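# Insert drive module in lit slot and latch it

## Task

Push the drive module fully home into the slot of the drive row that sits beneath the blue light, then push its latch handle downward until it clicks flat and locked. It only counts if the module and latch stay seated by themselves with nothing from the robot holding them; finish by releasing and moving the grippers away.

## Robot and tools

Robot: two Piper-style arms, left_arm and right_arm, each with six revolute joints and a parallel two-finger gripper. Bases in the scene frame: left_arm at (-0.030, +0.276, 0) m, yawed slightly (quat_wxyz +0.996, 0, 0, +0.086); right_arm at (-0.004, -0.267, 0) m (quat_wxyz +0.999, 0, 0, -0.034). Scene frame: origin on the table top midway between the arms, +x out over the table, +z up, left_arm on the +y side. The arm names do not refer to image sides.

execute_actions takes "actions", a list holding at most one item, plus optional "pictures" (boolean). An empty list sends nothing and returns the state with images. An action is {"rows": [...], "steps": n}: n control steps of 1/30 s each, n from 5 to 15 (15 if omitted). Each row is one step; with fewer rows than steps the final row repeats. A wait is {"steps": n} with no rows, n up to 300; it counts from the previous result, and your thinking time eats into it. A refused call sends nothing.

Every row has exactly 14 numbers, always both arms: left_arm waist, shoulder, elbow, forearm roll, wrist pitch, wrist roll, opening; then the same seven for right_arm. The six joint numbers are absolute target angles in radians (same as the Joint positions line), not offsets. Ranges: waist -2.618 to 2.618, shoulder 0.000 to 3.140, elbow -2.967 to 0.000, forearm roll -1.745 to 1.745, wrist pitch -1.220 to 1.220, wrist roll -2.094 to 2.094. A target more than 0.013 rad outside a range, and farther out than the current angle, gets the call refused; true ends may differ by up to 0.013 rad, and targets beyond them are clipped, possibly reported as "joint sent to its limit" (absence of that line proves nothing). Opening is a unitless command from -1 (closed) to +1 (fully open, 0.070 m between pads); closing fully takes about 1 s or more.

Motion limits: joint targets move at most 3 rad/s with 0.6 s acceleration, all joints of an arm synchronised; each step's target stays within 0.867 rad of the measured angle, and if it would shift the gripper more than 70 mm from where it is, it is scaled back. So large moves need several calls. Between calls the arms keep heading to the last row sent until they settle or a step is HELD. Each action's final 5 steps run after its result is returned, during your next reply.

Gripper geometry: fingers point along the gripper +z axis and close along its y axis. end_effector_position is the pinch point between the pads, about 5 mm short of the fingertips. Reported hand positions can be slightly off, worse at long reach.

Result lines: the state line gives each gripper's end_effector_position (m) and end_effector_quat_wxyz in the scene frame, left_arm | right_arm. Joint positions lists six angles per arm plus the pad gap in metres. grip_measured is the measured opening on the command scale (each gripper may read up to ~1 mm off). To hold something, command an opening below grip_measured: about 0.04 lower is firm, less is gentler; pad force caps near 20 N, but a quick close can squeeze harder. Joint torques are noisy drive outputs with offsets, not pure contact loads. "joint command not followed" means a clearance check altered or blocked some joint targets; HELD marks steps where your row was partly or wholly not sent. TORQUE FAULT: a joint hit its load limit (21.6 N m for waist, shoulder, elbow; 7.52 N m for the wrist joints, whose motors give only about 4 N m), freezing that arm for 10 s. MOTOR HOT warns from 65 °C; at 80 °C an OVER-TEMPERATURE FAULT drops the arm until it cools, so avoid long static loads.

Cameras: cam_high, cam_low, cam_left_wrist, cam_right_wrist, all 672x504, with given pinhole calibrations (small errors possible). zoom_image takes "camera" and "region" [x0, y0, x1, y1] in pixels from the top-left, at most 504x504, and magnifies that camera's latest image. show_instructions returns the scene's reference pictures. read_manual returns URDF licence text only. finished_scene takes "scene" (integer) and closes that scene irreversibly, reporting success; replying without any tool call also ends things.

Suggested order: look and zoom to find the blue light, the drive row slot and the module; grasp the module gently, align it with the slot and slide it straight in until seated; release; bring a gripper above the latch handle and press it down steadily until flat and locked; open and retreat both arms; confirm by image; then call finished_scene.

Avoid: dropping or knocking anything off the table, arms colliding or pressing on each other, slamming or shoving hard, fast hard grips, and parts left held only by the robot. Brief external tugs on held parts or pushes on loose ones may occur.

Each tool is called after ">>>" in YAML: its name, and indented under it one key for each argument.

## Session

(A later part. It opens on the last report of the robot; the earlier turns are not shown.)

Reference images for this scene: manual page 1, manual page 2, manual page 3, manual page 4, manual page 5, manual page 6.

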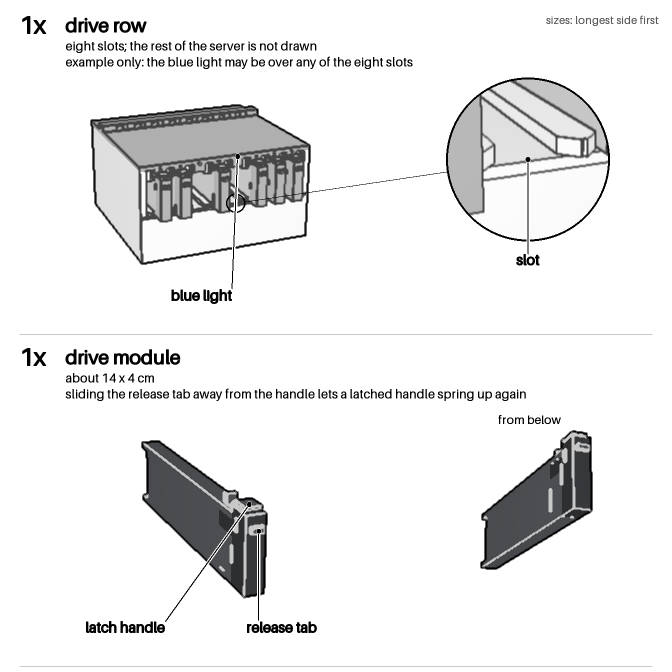

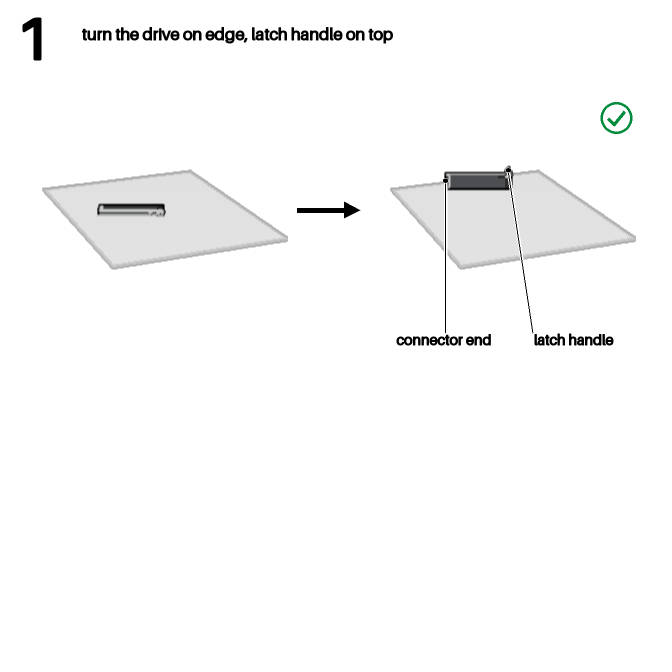

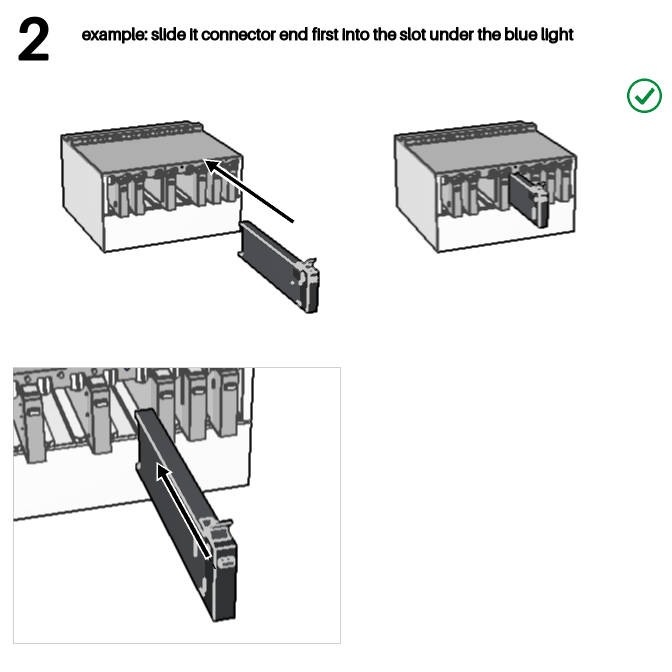

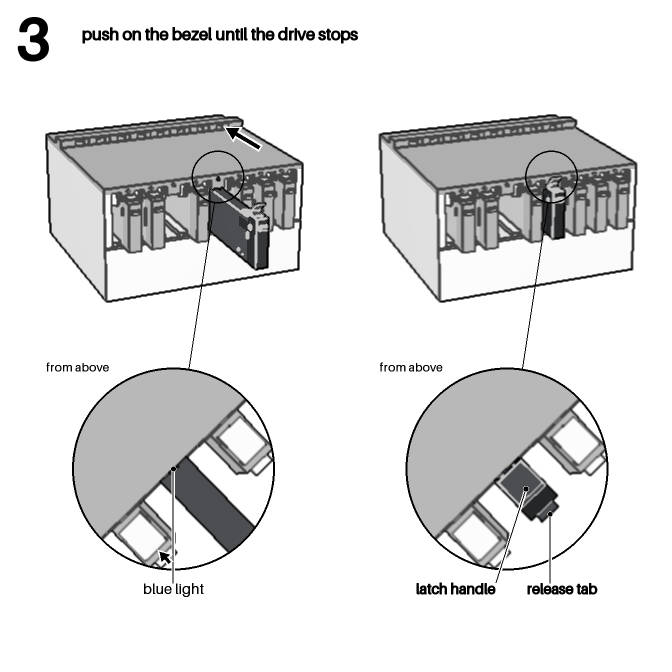

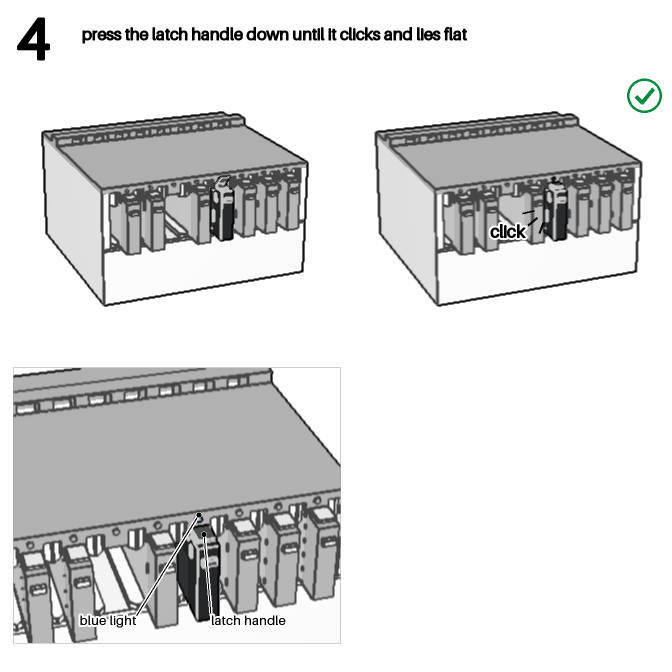

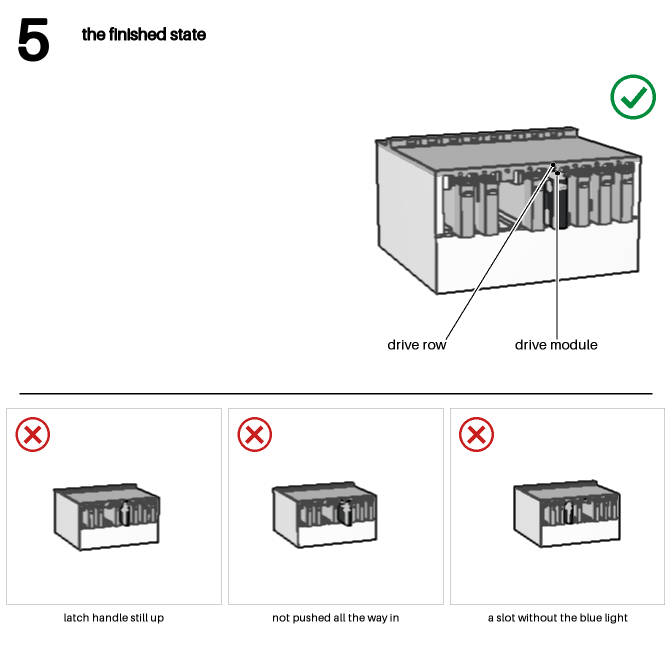

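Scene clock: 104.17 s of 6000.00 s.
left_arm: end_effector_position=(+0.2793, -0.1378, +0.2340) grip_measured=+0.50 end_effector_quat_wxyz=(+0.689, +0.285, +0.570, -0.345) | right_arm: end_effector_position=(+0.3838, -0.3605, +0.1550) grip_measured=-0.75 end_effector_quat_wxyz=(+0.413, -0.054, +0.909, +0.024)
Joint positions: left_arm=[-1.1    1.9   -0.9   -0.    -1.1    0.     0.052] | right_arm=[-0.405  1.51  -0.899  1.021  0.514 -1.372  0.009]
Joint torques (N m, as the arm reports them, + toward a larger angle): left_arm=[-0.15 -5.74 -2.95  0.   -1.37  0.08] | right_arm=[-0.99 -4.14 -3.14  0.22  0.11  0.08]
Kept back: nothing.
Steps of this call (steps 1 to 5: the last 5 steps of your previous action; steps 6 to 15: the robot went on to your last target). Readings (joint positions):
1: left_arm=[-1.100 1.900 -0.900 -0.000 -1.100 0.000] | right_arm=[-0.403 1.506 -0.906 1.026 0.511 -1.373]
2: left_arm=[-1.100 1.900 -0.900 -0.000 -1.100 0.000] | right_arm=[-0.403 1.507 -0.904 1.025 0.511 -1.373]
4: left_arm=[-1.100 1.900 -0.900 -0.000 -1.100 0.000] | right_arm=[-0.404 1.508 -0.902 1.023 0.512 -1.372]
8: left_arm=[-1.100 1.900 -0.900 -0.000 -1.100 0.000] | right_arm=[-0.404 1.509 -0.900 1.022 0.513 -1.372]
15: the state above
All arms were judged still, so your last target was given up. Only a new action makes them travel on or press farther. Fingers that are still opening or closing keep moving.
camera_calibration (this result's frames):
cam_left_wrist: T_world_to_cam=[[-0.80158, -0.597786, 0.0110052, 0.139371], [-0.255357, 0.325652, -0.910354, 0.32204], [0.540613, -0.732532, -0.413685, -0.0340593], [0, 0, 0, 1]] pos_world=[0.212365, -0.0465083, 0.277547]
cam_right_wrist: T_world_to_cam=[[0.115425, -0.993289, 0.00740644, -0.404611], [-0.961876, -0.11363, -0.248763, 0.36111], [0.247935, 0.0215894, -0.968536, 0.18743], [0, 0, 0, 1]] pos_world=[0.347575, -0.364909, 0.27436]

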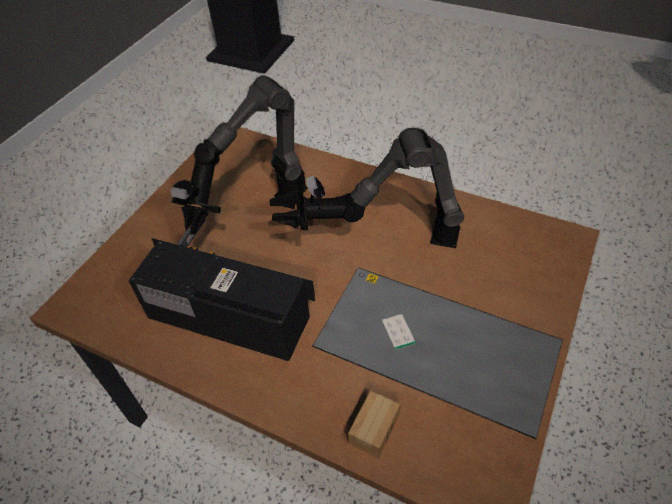

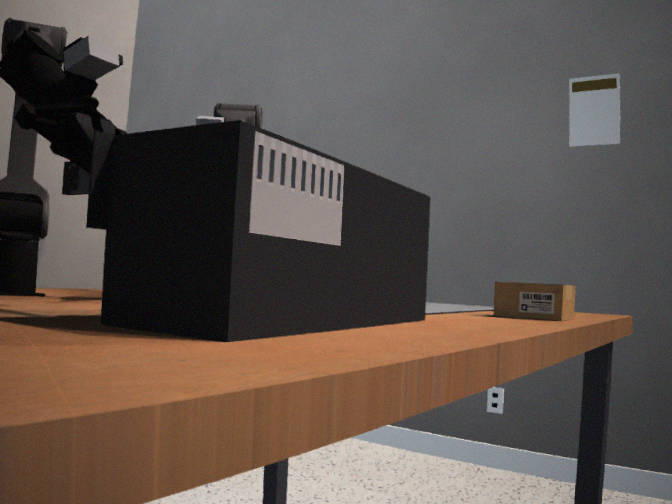

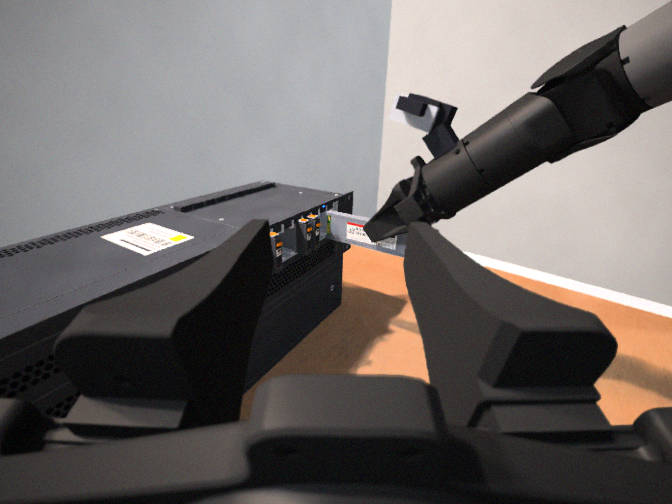

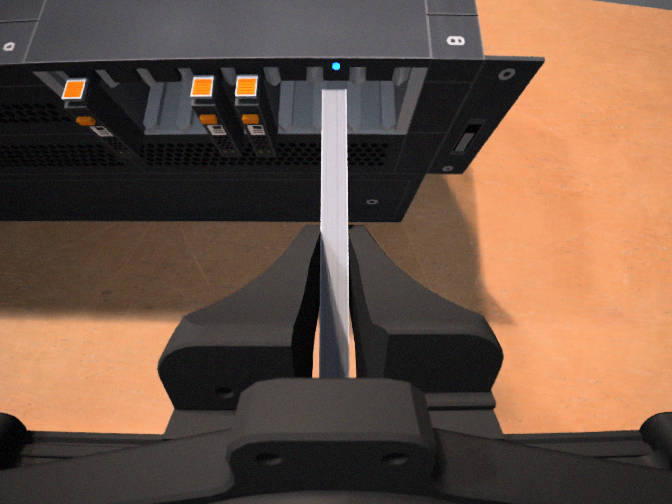

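>>> execute_actions:
  actions:
    - {"rows":[ [-1.1,1.9,-0.9,0,-1.1,0,0.5,-0.4039,1.5115,-0.9002,1.0201,0.5134,-1.3712,-0.9], [-1.1,1.9,-0.9,0,-1.1,0,0.5,-0.4030,1.5126,-0.9015,1.0199,0.5128,-1.3703,-0.9], [-1.1,1.9,-0.9,0,-1.1,0,0.5,-0.4021,1.5138,-0.9027,1.0196,0.5122,-1.3695,-0.9], [-1.1,1.9,-0.9,0,-1.1,0,0.5,-0.4012,1.5149,-0.9040,1.0193,0.5116,-1.3686,-0.9], [-1.1,1.9,-0.9,0,-1.1,0,0.5,-0.4003,1.5161,-0.9052,1.0190,0.5110,-1.3678,-0.9], [-1.1,1.9,-0.9,0,-1.1,0,0.5,-0.3994,1.5173,-0.9064,1.0188,0.5104,-1.3669,-0.9], [-1.1,1.9,-0.9,0,-1.1,0,0.5,-0.3985,1.5184,-0.9077,1.0185,0.5098,-1.3661,-0.9], [-1.1,1.9,-0.9,0,-1.1,0,0.5,-0.3976,1.5196,-0.9089,1.0182,0.5092,-1.3652,-0.9], [-1.1,1.9,-0.9,0,-1.1,0,0.5,-0.3967,1.5207,-0.9102,1.0180,0.5086,-1.3644,-0.9], [-1.1,1.9,-0.9,0,-1.1,0,0.5,-0.3958,1.5219,-0.9114,1.0177,0.5080,-1.3635,-0.9], [-1.1,1.9,-0.9,0,-1.1,0,0.5,-0.3949,1.5231,-0.9126,1.0174,0.5074,-1.3627,-0.9], [-1.1,1.9,-0.9,0,-1.1,0,0.5,-0.3940,1.5242,-0.9139,1.0172,0.5068,-1.3618,-0.9], [-1.1,1.9,-0.9,0,-1.1,0,0.5,-0.3931,1.5254,-0.9151,1.0169,0.5062,-1.3610,-0.9], [-1.1,1.9,-0.9,0,-1.1,0,0.5,-0.3922,1.5265,-0.9164,1.0166,0.5056,-1.3601,-0.9], [-1.1,1.9,-0.9,0,-1.1,0,0.5,-0.3913,1.5277,-0.9176,1.0163,0.5050,-1.3593,-0.9]],"steps":15}

>>> execute_actions:
  actions:
    - {"rows":[ [-1.1,1.9,-0.9,0,-1.1,0,0.5,-0.3904,1.5289,-0.9188,1.0161,0.5044,-1.3584,-0.9], [-1.1,1.9,-0.9,0,-1.1,0,0.5,-0.3895,1.5300,-0.9201,1.0158,0.5038,-1.3576,-0.9], [-1.1,1.9,-0.9,0,-1.1,0,0.5,-0.3886,1.5312,-0.9213,1.0155,0.5032,-1.3567,-0.9], [-1.1,1.9,-0.9,0,-1.1,0,0.5,-0.3877,1.5323,-0.9226,1.0153,0.5026,-1.3559,-0.9], [-1.1,1.9,-0.9,0,-1.1,0,0.5,-0.3868,1.5335,-0.9238,1.0150,0.5020,-1.3550,-0.9], [-1.1,1.9,-0.9,0,-1.1,0,0.5,-0.3859,1.5347,-0.9250,1.0147,0.5014,-1.3542,-0.9], [-1.1,1.9,-0.9,0,-1.1,0,0.5,-0.3850,1.5358,-0.9263,1.0145,0.5008,-1.3533,-0.9], [-1.1,1.9,-0.9,0,-1.1,0,0.5,-0.3841,1.5370,-0.9275,1.0142,0.5002,-1.3525,-0.9], [-1.1,1.9,-0.9,0,-1.1,0,0.5,-0.3832,1.5381,-0.9288,1.0139,0.4996,-1.3516,-0.9], [-1.1,1.9,-0.9,0,-1.1,0,0.5,-0.3823,1.5393,-0.9300,1.0136,0.4990,-1.3508,-0.9], [-1.1,1.9,-0.9,0,-1.1,0,0.5,-0.3814,1.5405,-0.9312,1.0134,0.4984,-1.3499,-0.9], [-1.1,1.9,-0.9,0,-1.1,0,0.5,-0.3805,1.5416,-0.9325,1.0131,0.4978,-1.3491,-0.9], [-1.1,1.9,-0.9,0,-1.1,0,0.5,-0.3796,1.5428,-0.9337,1.0128,0.4972,-1.3482,-0.9], [-1.1,1.9,-0.9,0,-1.1,0,0.5,-0.3787,1.5439,-0.9350,1.0126,0.4966,-1.3474,-0.9], [-1.1,1.9,-0.9,0,-1.1,0,0.5,-0.3778,1.5451,-0.9362,1.0123,0.4960,-1.3465,-0.9]],"steps":15}

>>> execute_actions:
  actions:
    - {"steps":12}
  pictures: true

>>> zoom_image:
  camera: "cam_left_wrist"
  region: [290, 190, 370, 250]

>>> zoom_image:
  camera: "cam_right_wrist"
  region: [200, 0, 440, 130]

Scene clock: 105.43 s of 6000.00 s.
left_arm: end_effector_position=(+0.2793, -0.1378, +0.2340) grip_measured=+0.50 end_effector_quat_wxyz=(+0.689, +0.285, +0.570, -0.345) | right_arm: end_effector_position=(+0.3872, -0.3598, +0.1543) grip_measured=-0.75 end_effector_quat_wxyz=(+0.412, -0.054, +0.909, +0.025)
Joint positions: left_arm=[-1.1    1.9   -0.9   -0.    -1.1    0.     0.052] | right_arm=[-0.397  1.521 -0.909  1.018  0.509 -1.364  0.009]
Joint torques (N m, as the arm reports them, + toward a larger angle): left_arm=[-0.12 -5.79 -3.05  0.02 -1.35  0.09] | right_arm=[ 0.52 -4.27 -4.89  0.17 -0.19  0.1 ]
Steps of this call (steps 1 to 28: nothing new was sent; steps 29 to 38: the first 10 steps of this action). Readings (joint positions):
29: left_arm=[-1.100 1.900 -0.900 -0.000 -1.100 0.000] | right_arm=[-0.405 1.510 -0.899 1.020 0.514 -1.372]
30: left_arm=[-1.100 1.900 -0.900 -0.000 -1.100 0.000] | right_arm=[-0.405 1.511 -0.899 1.020 0.514 -1.371]
32: left_arm=[-1.100 1.900 -0.900 -0.000 -1.100 0.000] | right_arm=[-0.403 1.514 -0.900 1.019 0.514 -1.369]
36: left_arm=[-1.100 1.900 -0.900 -0.000 -1.100 0.000] | right_arm=[-0.399 1.519 -0.906 1.018 0.511 -1.366]
38: the state above

Scene clock: 105.93 s of 6000.00 s.
left_arm: end_effector_position=(+0.2793, -0.1378, +0.2340) grip_measured=+0.50 end_effector_quat_wxyz=(+0.689, +0.285, +0.570, -0.345) | right_arm: end_effector_position=(+0.3918, -0.3590, +0.1523) grip_measured=-0.75 end_effector_quat_wxyz=(+0.410, -0.054, +0.910, +0.025)
Joint positions: left_arm=[-1.1    1.9   -0.9   -0.    -1.1    0.     0.052] | right_arm=[-0.385  1.538 -0.924  1.009  0.502 -1.351  0.009]
Joint torques (N m, as the arm reports them, + toward a larger angle): left_arm=[-0.25 -5.74 -3.01  0.   -1.36  0.1 ] | right_arm=[ 4.4  -4.28 -8.82  1.4  -0.71  0.05]
Steps of this call (steps 1 to 5: the last 5 steps of your previous action; steps 6 to 15: the first 10 steps of this action). Readings (joint positions):
6: left_arm=[-1.100 1.900 -0.900 -0.000 -1.100 0.000] | right_arm=[-0.391 1.528 -0.918 1.016 0.505 -1.359]
7: left_arm=[-1.100 1.900 -0.900 -0.000 -1.100 0.000] | right_arm=[-0.390 1.529 -0.919 1.016 0.504 -1.358]
9: left_arm=[-1.100 1.900 -0.900 -0.000 -1.100 0.000] | right_arm=[-0.389 1.531 -0.921 1.014 0.504 -1.356]
13: left_arm=[-1.100 1.900 -0.900 -0.000 -1.100 0.000] | right_arm=[-0.387 1.535 -0.923 1.011 0.503 -1.353]
15: the state above

Scene clock: 106.33 s of 6000.00 s.
left_arm: end_effector_position=(+0.2793, -0.1378, +0.2340) grip_measured=+0.50 end_effector_quat_wxyz=(+0.689, +0.285, +0.570, -0.345) | right_arm: end_effector_position=(+0.3945, -0.3584, +0.1512) grip_measured=-0.75 end_effector_quat_wxyz=(+0.409, -0.054, +0.911, +0.026)
Joint positions: left_arm=[-1.1    1.9   -0.9   -0.    -1.1    0.     0.052] | right_arm=[-0.379  1.548 -0.931  1.007  0.498 -1.346  0.009]
Joint torques (N m, as the arm reports them, + toward a larger angle): left_arm=[-0.22 -5.75 -2.89 -0.01 -1.35  0.08] | right_arm=[  6.49  -6.95 -12.39   2.87  -1.02  -0.13]
Kept back: nothing.
Steps of this call (steps 1 to 5: the last 5 steps of your previous action; steps 6 to 12: the robot went on to your last target). Readings (joint positions):
1: left_arm=[-1.100 1.900 -0.900 -0.000 -1.100 0.000] | right_arm=[-0.385 1.540 -0.924 1.008 0.501 -1.350]
2: left_arm=[-1.100 1.900 -0.900 -0.000 -1.100 0.000] | right_arm=[-0.384 1.542 -0.925 1.008 0.500 -1.349]
4: left_arm=[-1.100 1.900 -0.900 -0.000 -1.100 0.000] | right_arm=[-0.382 1.545 -0.927 1.007 0.499 -1.348]
8: left_arm=[-1.100 1.900 -0.900 -0.000 -1.100 0.000] | right_arm=[-0.380 1.548 -0.929 1.006 0.498 -1.346]
12: the state above
camera_calibration (this result's frames):
cam_left_wrist: T_world_to_cam=[[-0.80158, -0.597786, 0.0110053, 0.139371], [-0.255357, 0.325651, -0.910354, 0.32204], [0.540613, -0.732532, -0.413684, -0.0340593], [0, 0, 0, 1]] pos_world=[0.212365, -0.0465083, 0.277547]
cam_right_wrist: T_world_to_cam=[[0.118511, -0.992942, 0.00457144, -0.404403], [-0.963553, -0.116113, -0.241007, 0.369377], [0.239837, 0.0241572, -0.970513, 0.185493], [0, 0, 0, 1]] pos_world=[0.359353, -0.36314, 0.270894]

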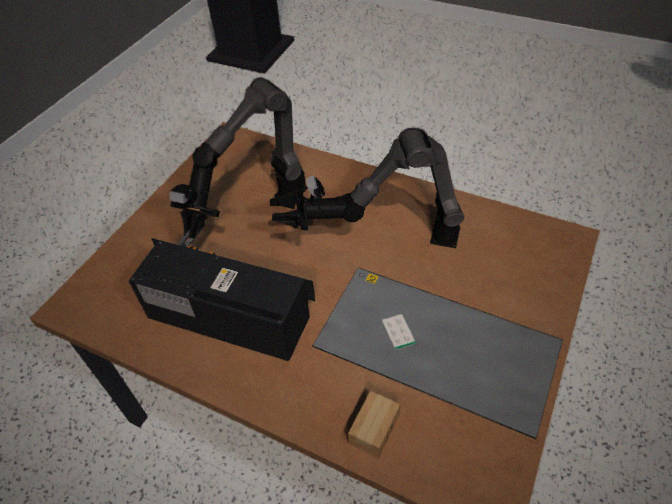

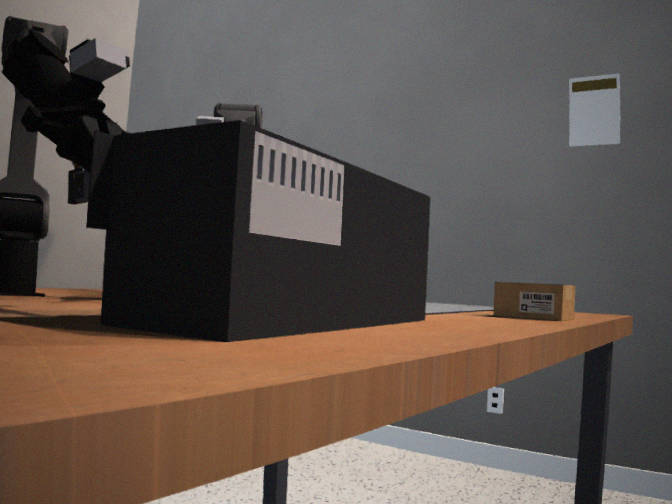

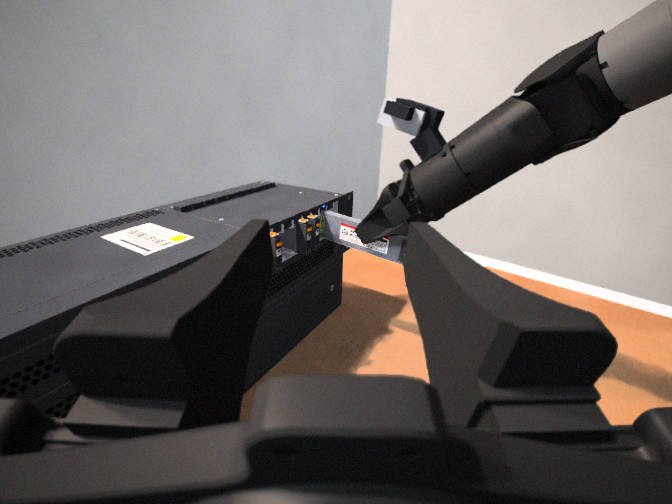

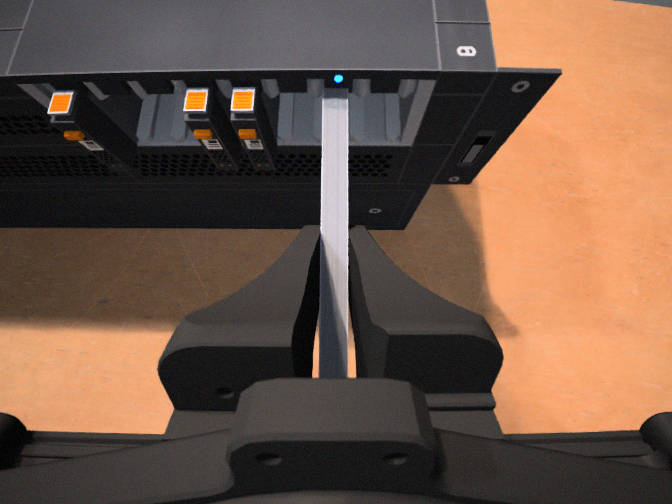

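Region (290, 190, 370, 250) of cam_left_wrist's 672x504 image, scaled by 6.300, with more detail than that image has; it fills the top 378 rows of this view, and the rest is white.

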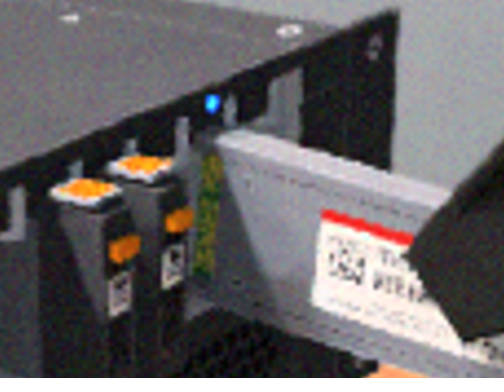

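Region (200, 0, 440, 130) of cam_right_wrist's 672x504 image, scaled by 2.100, with more detail than that image has; it fills the top 273 rows of this view, and the rest is white.

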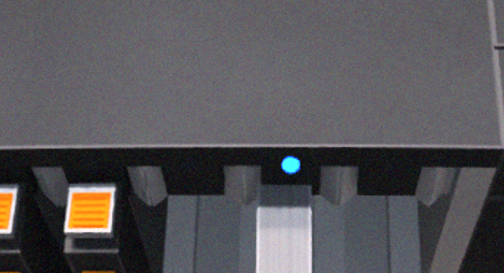

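>>> execute_actions:
  actions:
    - {"rows":[[-1.1,1.9,-0.9,0,-1.1,0,0.5,-0.4239,1.4858,-0.8708,1.0261,0.5248,-1.390,-0.9]],"steps":12}

>>> execute_actions:
  actions:
    - {"rows":[[-1.1,1.9,-0.9,0,-1.1,0,0.5,-0.26,1.5324,-0.5593,0,-0.1651,0,-0.9]],"steps":15}

>>> execute_actions:
  actions:
    - {"steps":25}

>>> execute_actions:
  actions:
    - {"rows":[[-1.1,1.9,-0.9,0,-1.1,0,0.5,-0.26,1.73,-0.4877,0,-0.4343,0,-0.9]],"steps":15}

>>> execute_actions:
  actions:
    - {"steps":15}
  pictures: true

Scene clock: 107.20 s of 6000.00 s.
left_arm: end_effector_position=(+0.2793, -0.1378, +0.2340) grip_measured=+0.50 end_effector_quat_wxyz=(+0.689, +0.285, +0.570, -0.345) | right_arm: end_effector_position=(+0.3781, -0.3624, +0.1609) grip_measured=-0.75 end_effector_quat_wxyz=(+0.420, -0.052, +0.906, +0.021)
Joint positions: left_arm=[-1.1    1.9   -0.9   -0.    -1.1    0.     0.052] | right_arm=[-0.421  1.48  -0.882  1.035  0.52  -1.391  0.009]
Joint torques (N m, as the arm reports them, + toward a larger angle): left_arm=[-0.28 -5.73 -2.92  0.02 -1.35  0.08] | right_arm=[ 0.68 -3.68 -4.57  0.25 -0.15  0.06]
Steps of this call (steps 1 to 19: the robot went on to your last target; steps 20 to 26: the first 7 steps of this action). Readings (joint positions):
20: left_arm=[-1.100 1.900 -0.900 -0.000 -1.100 0.000] | right_arm=[-0.377 1.545 -0.937 1.013 0.496 -1.346]
21: left_arm=[-1.100 1.900 -0.900 -0.000 -1.100 0.000] | right_arm=[-0.379 1.543 -0.936 1.014 0.496 -1.349]
23: left_arm=[-1.100 1.900 -0.900 -0.000 -1.100 0.000] | right_arm=[-0.392 1.518 -0.924 1.030 0.501 -1.365]
26: the state above

Scene clock: 107.70 s of 6000.00 s.
left_arm: end_effector_position=(+0.2793, -0.1378, +0.2340) grip_measured=+0.50 end_effector_quat_wxyz=(+0.689, +0.285, +0.570, -0.345) | right_arm: end_effector_position=(+0.3556, -0.3812, +0.1152) grip_measured=-0.75 end_effector_quat_wxyz=(+0.359, -0.015, +0.933, -0.038)
Joint positions: left_arm=[-1.1    1.9   -0.9   -0.    -1.1    0.     0.052] | right_arm=[-0.38   1.497 -0.788  0.789  0.339 -1.151  0.009]
Joint torques (N m, as the arm reports them, + toward a larger angle): left_arm=[-0.31 -5.76 -2.95  0.01 -1.36  0.09] | right_arm=[ 0.65 -3.87 -2.71 -0.27 -0.62  0.4 ]
Steps of this call (steps 1 to 5: the last 5 steps of your previous action; steps 6 to 15: the first 10 steps of this action). Readings (joint positions):
6: left_arm=[-1.100 1.900 -0.900 -0.000 -1.100 0.000] | right_arm=[-0.422 1.483 -0.874 1.029 0.523 -1.391]
7: left_arm=[-1.100 1.900 -0.900 -0.000 -1.100 0.000] | right_arm=[-0.422 1.483 -0.873 1.025 0.522 -1.387]
9: left_arm=[-1.100 1.900 -0.900 -0.000 -1.100 0.000] | right_arm=[-0.419 1.485 -0.863 1.000 0.504 -1.362]
13: left_arm=[-1.100 1.900 -0.900 -0.000 -1.100 0.000] | right_arm=[-0.397 1.492 -0.820 0.881 0.410 -1.244]
15: the state above

Scene clock: 108.53 s of 6000.00 s.
left_arm: end_effector_position=(+0.2793, -0.1378, +0.2340) grip_measured=+0.50 end_effector_quat_wxyz=(+0.689, +0.285, +0.570, -0.345) | right_arm: end_effector_position=(+0.3460, -0.3857, +0.0800) grip_measured=-0.75 end_effector_quat_wxyz=(+0.407, +0.148, +0.899, -0.067)
Joint positions: left_arm=[-1.1    1.9   -0.9   -0.    -1.1    0.     0.052] | right_arm=[-0.26   1.532 -0.559 -0.    -0.165 -0.     0.009]
Joint torques (N m, as the arm reports them, + toward a larger angle): left_arm=[-0.12 -5.76 -2.92  0.02 -1.36  0.07] | right_arm=[ 0.11 -3.72 -2.76  0.05 -0.72 -0.2 ]
Kept back: nothing.
Steps of this call (steps 1 to 5: the last 5 steps of your previous action; steps 6 to 25: the robot went on to your last target). Readings (joint positions):
1: left_arm=[-1.100 1.900 -0.900 -0.000 -1.100 0.000] | right_arm=[-0.370 1.500 -0.770 0.734 0.299 -1.097]
2: left_arm=[-1.100 1.900 -0.900 -0.000 -1.100 0.000] | right_arm=[-0.360 1.503 -0.750 0.675 0.255 -1.037]
4: left_arm=[-1.100 1.900 -0.900 -0.000 -1.100 0.000] | right_arm=[-0.338 1.509 -0.708 0.542 0.162 -0.900]
8: left_arm=[-1.100 1.900 -0.900 -0.000 -1.100 0.000] | right_arm=[-0.305 1.519 -0.645 0.308 0.022 -0.569]
25: the state above

Scene clock: 108.87 s of 6000.00 s.
left_arm: end_effector_position=(+0.2793, -0.1378, +0.2340) grip_measured=+0.50 end_effector_quat_wxyz=(+0.689, +0.285, +0.570, -0.345) | right_arm: end_effector_position=(+0.3474, -0.3862, +0.0388) grip_measured=-0.75 end_effector_quat_wxyz=(+0.406, +0.148, +0.899, -0.067)
Joint positions: left_arm=[-1.1    1.9   -0.9   -0.    -1.1    0.     0.052] | right_arm=[-0.26   1.689 -0.502 -0.    -0.377 -0.     0.009]
Joint torques (N m, as the arm reports them, + toward a larger angle): left_arm=[-0.17 -5.88 -2.95  0.04 -1.35  0.09] | right_arm=[-0.07 -5.54 -2.54  0.09 -0.52 -0.11]
Steps of this call (steps 1 to 10: the first 10 steps of this action). Readings (joint positions):
1: left_arm=[-1.100 1.900 -0.900 -0.000 -1.100 0.000] | right_arm=[-0.260 1.532 -0.559 -0.000 -0.165 -0.000]
2: left_arm=[-1.100 1.900 -0.900 -0.000 -1.100 0.000] | right_arm=[-0.260 1.534 -0.559 -0.000 -0.168 -0.000]
4: left_arm=[-1.100 1.900 -0.900 -0.000 -1.100 0.000] | right_arm=[-0.260 1.552 -0.553 -0.000 -0.192 -0.000]
8: left_arm=[-1.100 1.900 -0.900 -0.000 -1.100 0.000] | right_arm=[-0.260 1.639 -0.521 -0.000 -0.311 -0.000]
10: the state above

Scene clock: 109.37 s of 6000.00 s.
left_arm: end_effector_position=(+0.2793, -0.1378, +0.2340) grip_measured=+0.50 end_effector_quat_wxyz=(+0.689, +0.285, +0.570, -0.345) | right_arm: end_effector_position=(+0.3465, -0.3858, +0.0283) grip_measured=-0.75 end_effector_quat_wxyz=(+0.406, +0.148, +0.899, -0.067)
Joint positions: left_arm=[-1.1    1.9   -0.9   -0.    -1.1    0.     0.052] | right_arm=[-0.26   1.73  -0.487 -0.    -0.434 -0.     0.009]
Joint torques (N m, as the arm reports them, + toward a larger angle): left_arm=[-0.09 -5.7  -2.9   0.02 -1.37  0.06] | right_arm=[-0.07 -5.38 -2.89  0.12 -0.58 -0.04]
Kept back: nothing.
Steps of this call (steps 1 to 5: the last 5 steps of your previous action; steps 6 to 15: the robot went on to your last target). Readings (joint positions):
1: left_arm=[-1.100 1.900 -0.900 -0.000 -1.100 0.000] | right_arm=[-0.260 1.707 -0.496 -0.000 -0.400 -0.000]
2: left_arm=[-1.100 1.900 -0.900 -0.000 -1.100 0.000] | right_arm=[-0.260 1.720 -0.491 -0.000 -0.417 -0.000]
4: left_arm=[-1.100 1.900 -0.900 -0.000 -1.100 0.000] | right_arm=[-0.260 1.732 -0.487 -0.000 -0.435 -0.000]
8: left_arm=[-1.100 1.900 -0.900 -0.000 -1.100 0.000] | right_arm=[-0.260 1.732 -0.487 -0.000 -0.435 -0.000]
15: the state above
camera_calibration (this result's frames):
cam_left_wrist: T_world_to_cam=[[-0.80158, -0.597786, 0.0110054, 0.139371], [-0.255357, 0.325652, -0.910354, 0.32204], [0.540613, -0.732532, -0.413684, -0.0340593], [0, 0, 0, 1]] pos_world=[0.212365, -0.0465082, 0.277547]
cam_right_wrist: T_world_to_cam=[[-0.323213, -0.946294, 0.00775125, -0.254433], [-0.918103, 0.311578, -0.244963, 0.439668], [0.229392, -0.0862917, -0.969501, 0.0394089], [0, 0, 0, 1]] pos_world=[0.312384, -0.374358, 0.147881]

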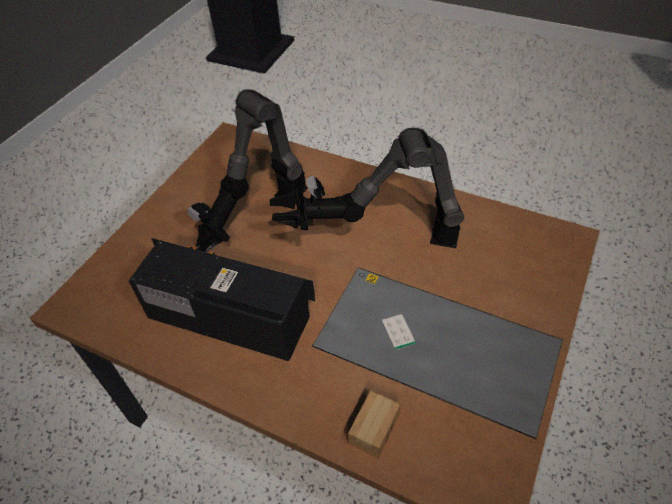

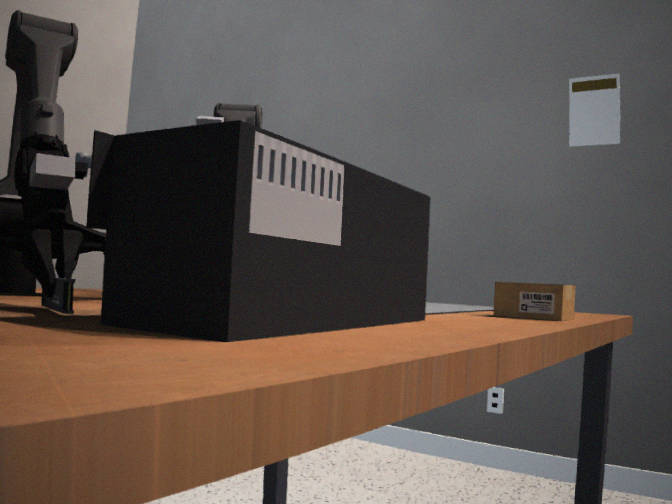

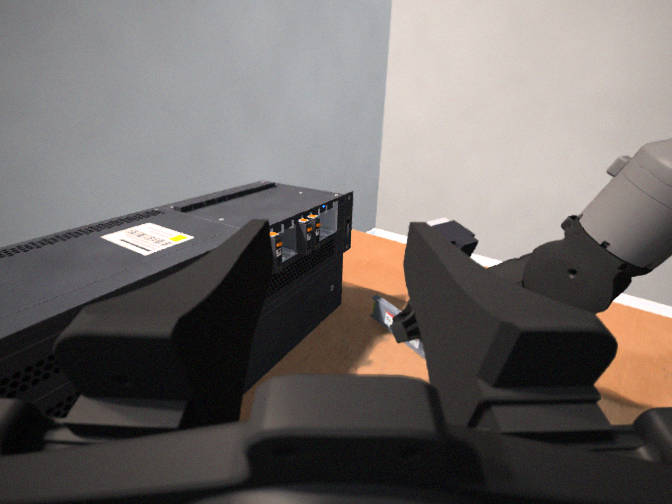

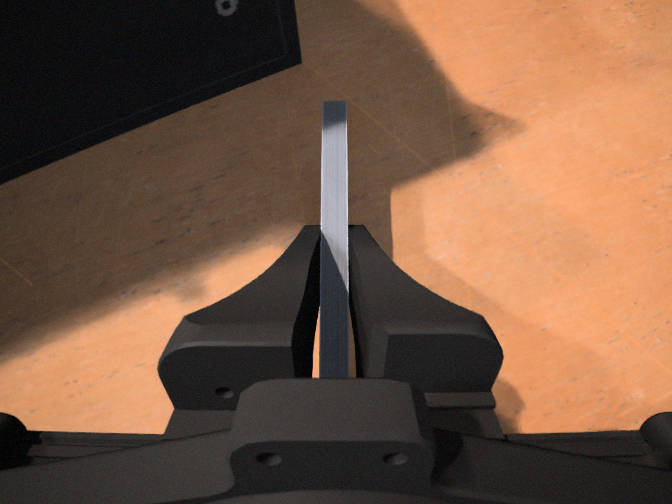

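>>> execute_actions:
  actions:
    - {"rows":[[-1.1,1.9,-0.9,0,-1.1,0,0.5,-0.26,1.745,-0.4823,0,-0.4547,0,-0.6]],"steps":15}

>>> execute_actions:
  actions:
    - {"rows":[[-1.1,1.9,-0.9,0,-1.1,0,0.5,-0.26,1.7576,-0.4777,0,-0.4719,0,-0.6]],"steps":15}

>>> execute_actions:
  actions:
    - {"rows":[[-1.1,1.9,-0.9,0,-1.1,0,0.5,-0.26,1.7576,-0.4777,0,-0.4719,0,-0.9]],"steps":15}

>>> execute_actions:
  actions:
    - {"steps":10}
  pictures: true

>>> zoom_image:
  camera: "cam_low"
  region: [0, 230, 120, 330]

Scene clock: 110.00 s of 6000.00 s.
left_arm: end_effector_position=(+0.2793, -0.1378, +0.2340) grip_measured=+0.50 end_effector_quat_wxyz=(+0.689, +0.285, +0.570, -0.345) | right_arm: end_effector_position=(+0.3471, -0.3861, +0.0261) grip_measured=-0.60 end_effector_quat_wxyz=(+0.408, +0.148, +0.898, -0.067)
Joint positions: left_arm=[-1.1    1.9   -0.9   -0.    -1.1    0.     0.052] | right_arm=[-0.26   1.744 -0.484 -0.    -0.455 -0.     0.014]
Joint torques (N m, as the arm reports them, + toward a larger angle): left_arm=[-0.26 -5.83 -2.92  0.   -1.34  0.08] | right_arm=[-0.53 -4.12 -1.62  0.17 -0.48  0.06]
Steps of this call (steps 1 to 9: the robot went on to your last target; steps 10 to 19: the first 10 steps of this action). Readings (joint positions):
10: left_arm=[-1.100 1.900 -0.900 -0.000 -1.100 0.000] | right_arm=[-0.260 1.730 -0.487 -0.000 -0.434 -0.000]
11: left_arm=[-1.100 1.900 -0.900 -0.000 -1.100 0.000] | right_arm=[-0.260 1.731 -0.487 -0.000 -0.437 -0.000]
13: left_arm=[-1.100 1.900 -0.900 -0.000 -1.100 0.000] | right_arm=[-0.260 1.742 -0.486 -0.000 -0.454 -0.000]
17: left_arm=[-1.100 1.900 -0.900 -0.000 -1.100 0.000] | right_arm=[-0.260 1.744 -0.484 -0.000 -0.456 -0.000]
19: the state above

Scene clock: 110.50 s of 6000.00 s.
left_arm: end_effector_position=(+0.2793, -0.1378, +0.2340) grip_measured=+0.50 end_effector_quat_wxyz=(+0.689, +0.285, +0.570, -0.345) | right_arm: end_effector_position=(+0.3457, -0.3856, +0.0214) grip_measured=-0.60 end_effector_quat_wxyz=(+0.406, +0.149, +0.899, -0.067)
Joint positions: left_arm=[-1.1    1.9   -0.9   -0.    -1.1    0.     0.053] | right_arm=[-0.26   1.759 -0.477 -0.    -0.472 -0.     0.014]
Joint torques (N m, as the arm reports them, + toward a larger angle): left_arm=[-0.19 -5.71 -3.02  0.01 -1.35  0.09] | right_arm=[-0.3  -4.82 -1.96  0.17 -0.55  0.08]
Steps of this call (steps 1 to 5: the last 5 steps of your previous action; steps 6 to 15: the first 10 steps of this action). Readings (joint positions):
6: left_arm=[-1.100 1.900 -0.900 -0.000 -1.100 0.000] | right_arm=[-0.260 1.744 -0.483 -0.000 -0.455 -0.000]
7: left_arm=[-1.100 1.900 -0.900 -0.000 -1.100 0.000] | right_arm=[-0.260 1.747 -0.482 -0.000 -0.457 -0.000]
9: left_arm=[-1.100 1.900 -0.900 -0.000 -1.100 0.000] | right_arm=[-0.260 1.758 -0.478 -0.000 -0.471 -0.000]
13: left_arm=[-1.100 1.900 -0.900 -0.000 -1.100 0.000] | right_arm=[-0.260 1.759 -0.477 -0.000 -0.472 -0.000]
15: the state above

Scene clock: 111.00 s of 6000.00 s.
left_arm: end_effector_position=(+0.2793, -0.1378, +0.2340) grip_measured=+0.50 end_effector_quat_wxyz=(+0.689, +0.285, +0.570, -0.345) | right_arm: end_effector_position=(+0.3457, -0.3856, +0.0215) grip_measured=-0.75 end_effector_quat_wxyz=(+0.406, +0.149, +0.899, -0.067)
Joint positions: left_arm=[-1.1    1.9   -0.9   -0.    -1.1    0.     0.052] | right_arm=[-0.26   1.758 -0.477  0.    -0.472  0.     0.009]
Joint torques (N m, as the arm reports them, + toward a larger angle): left_arm=[-0.23 -5.75 -3.    0.01 -1.35  0.07] | right_arm=[-0.6  -5.17 -2.62  0.18 -0.55  0.07]
Steps of this call (steps 1 to 5: the last 5 steps of your previous action; steps 6 to 15: the first 10 steps of this action). Readings (joint positions):
6: left_arm=[-1.100 1.900 -0.900 -0.000 -1.100 0.000] | right_arm=[-0.260 1.759 -0.477 -0.000 -0.472 -0.000]
7: left_arm=[-1.100 1.900 -0.900 -0.000 -1.100 0.000] | right_arm=[-0.260 1.759 -0.477 -0.000 -0.472 -0.000]
9: left_arm=[-1.100 1.900 -0.900 -0.000 -1.100 0.000] | right_arm=[-0.260 1.759 -0.477 0.000 -0.472 0.000]
13: left_arm=[-1.100 1.900 -0.900 -0.000 -1.100 0.000] | right_arm=[-0.260 1.759 -0.477 0.000 -0.472 0.000]
15: the state above

Scene clock: 111.33 s of 6000.00 s.
left_arm: end_effector_position=(+0.2793, -0.1378, +0.2340) grip_measured=+0.50 end_effector_quat_wxyz=(+0.689, +0.285, +0.570, -0.345) | right_arm: end_effector_position=(+0.3457, -0.3856, +0.0216) grip_measured=-0.75 end_effector_quat_wxyz=(+0.406, +0.149, +0.899, -0.067)
Joint positions: left_arm=[-1.1    1.9   -0.9   -0.    -1.1    0.     0.052] | right_arm=[-0.26   1.758 -0.477  0.    -0.472  0.     0.009]
Joint torques (N m, as the arm reports them, + toward a larger angle): left_arm=[-0.21 -5.76 -2.95  0.02 -1.37  0.07] | right_arm=[-0.62 -5.49 -3.09  0.15 -0.61  0.07]
Kept back: nothing.
Steps of this call (steps 1 to 5: the last 5 steps of your previous action; steps 6 to 10: the robot went on to your last target). Readings (joint positions):
1: left_arm=[-1.100 1.900 -0.900 -0.000 -1.100 0.000] | right_arm=[-0.260 1.758 -0.477 0.000 -0.472 0.000]
2: left_arm=[-1.100 1.900 -0.900 -0.000 -1.100 0.000] | right_arm=[-0.260 1.758 -0.477 0.000 -0.472 0.000]
4: left_arm=[-1.100 1.900 -0.900 -0.000 -1.100 0.000] | right_arm=[-0.260 1.758 -0.477 0.000 -0.472 0.000]
8: left_arm=[-1.100 1.900 -0.900 -0.000 -1.100 0.000] | right_arm=[-0.260 1.758 -0.477 0.000 -0.472 0.000]
10: the state above
camera_calibration (this result's frames):
cam_left_wrist: T_world_to_cam=[[-0.80158, -0.597786, 0.0110051, 0.139371], [-0.255356, 0.325652, -0.910354, 0.32204], [0.540613, -0.732532, -0.413684, -0.0340593], [0, 0, 0, 1]] pos_world=[0.212365, -0.0465083, 0.277547]
cam_right_wrist: T_world_to_cam=[[-0.323496, -0.9462, 0.00748925, -0.254254], [-0.917978, 0.311908, -0.245009, 0.437305], [0.229491, -0.0861343, -0.969492, 0.0331431], [0, 0, 0, 1]] pos_world=[0.31158, -0.374119, 0.14118]

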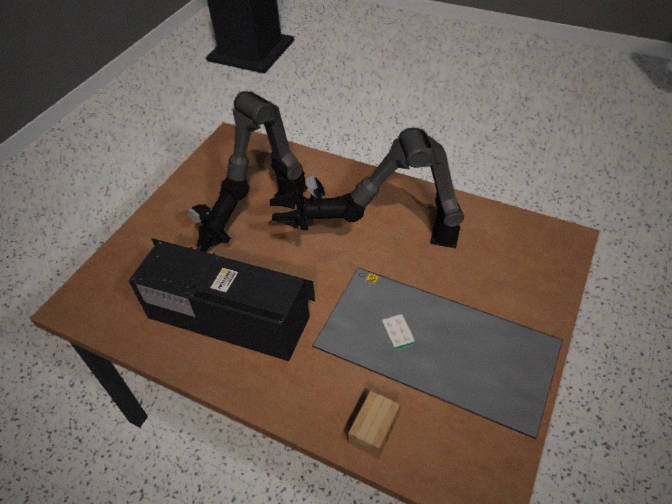

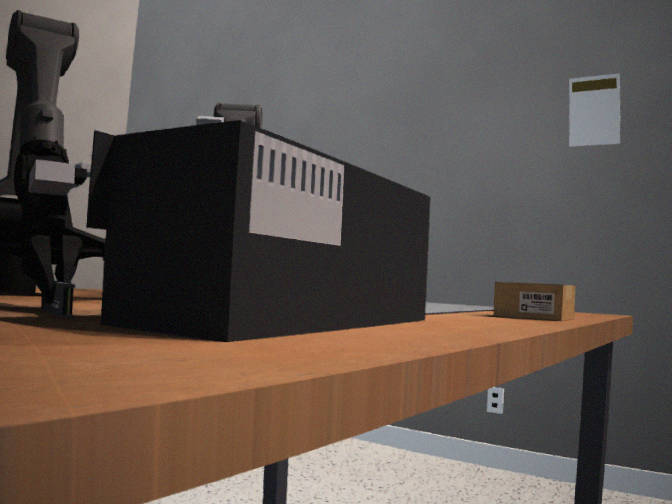

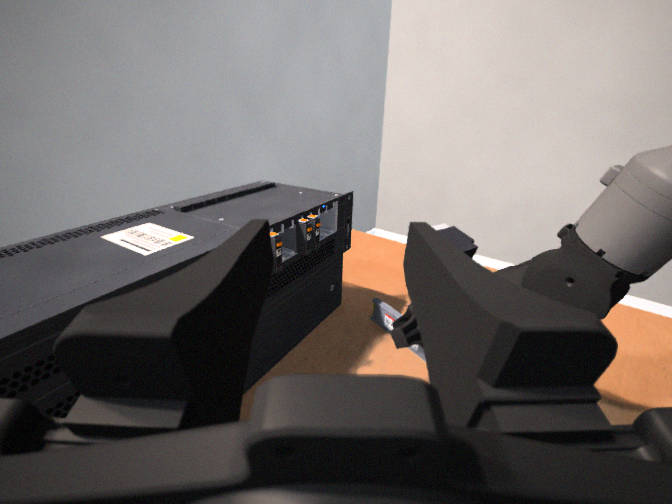

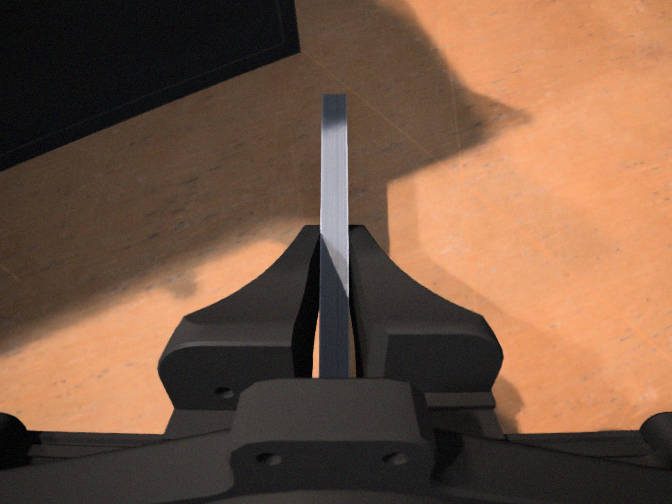

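Region (0, 230, 120, 330) of cam_low's 672x504 image, scaled by 4.200, with more detail than that image has.

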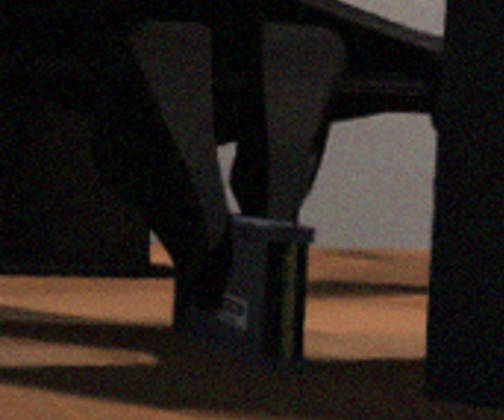

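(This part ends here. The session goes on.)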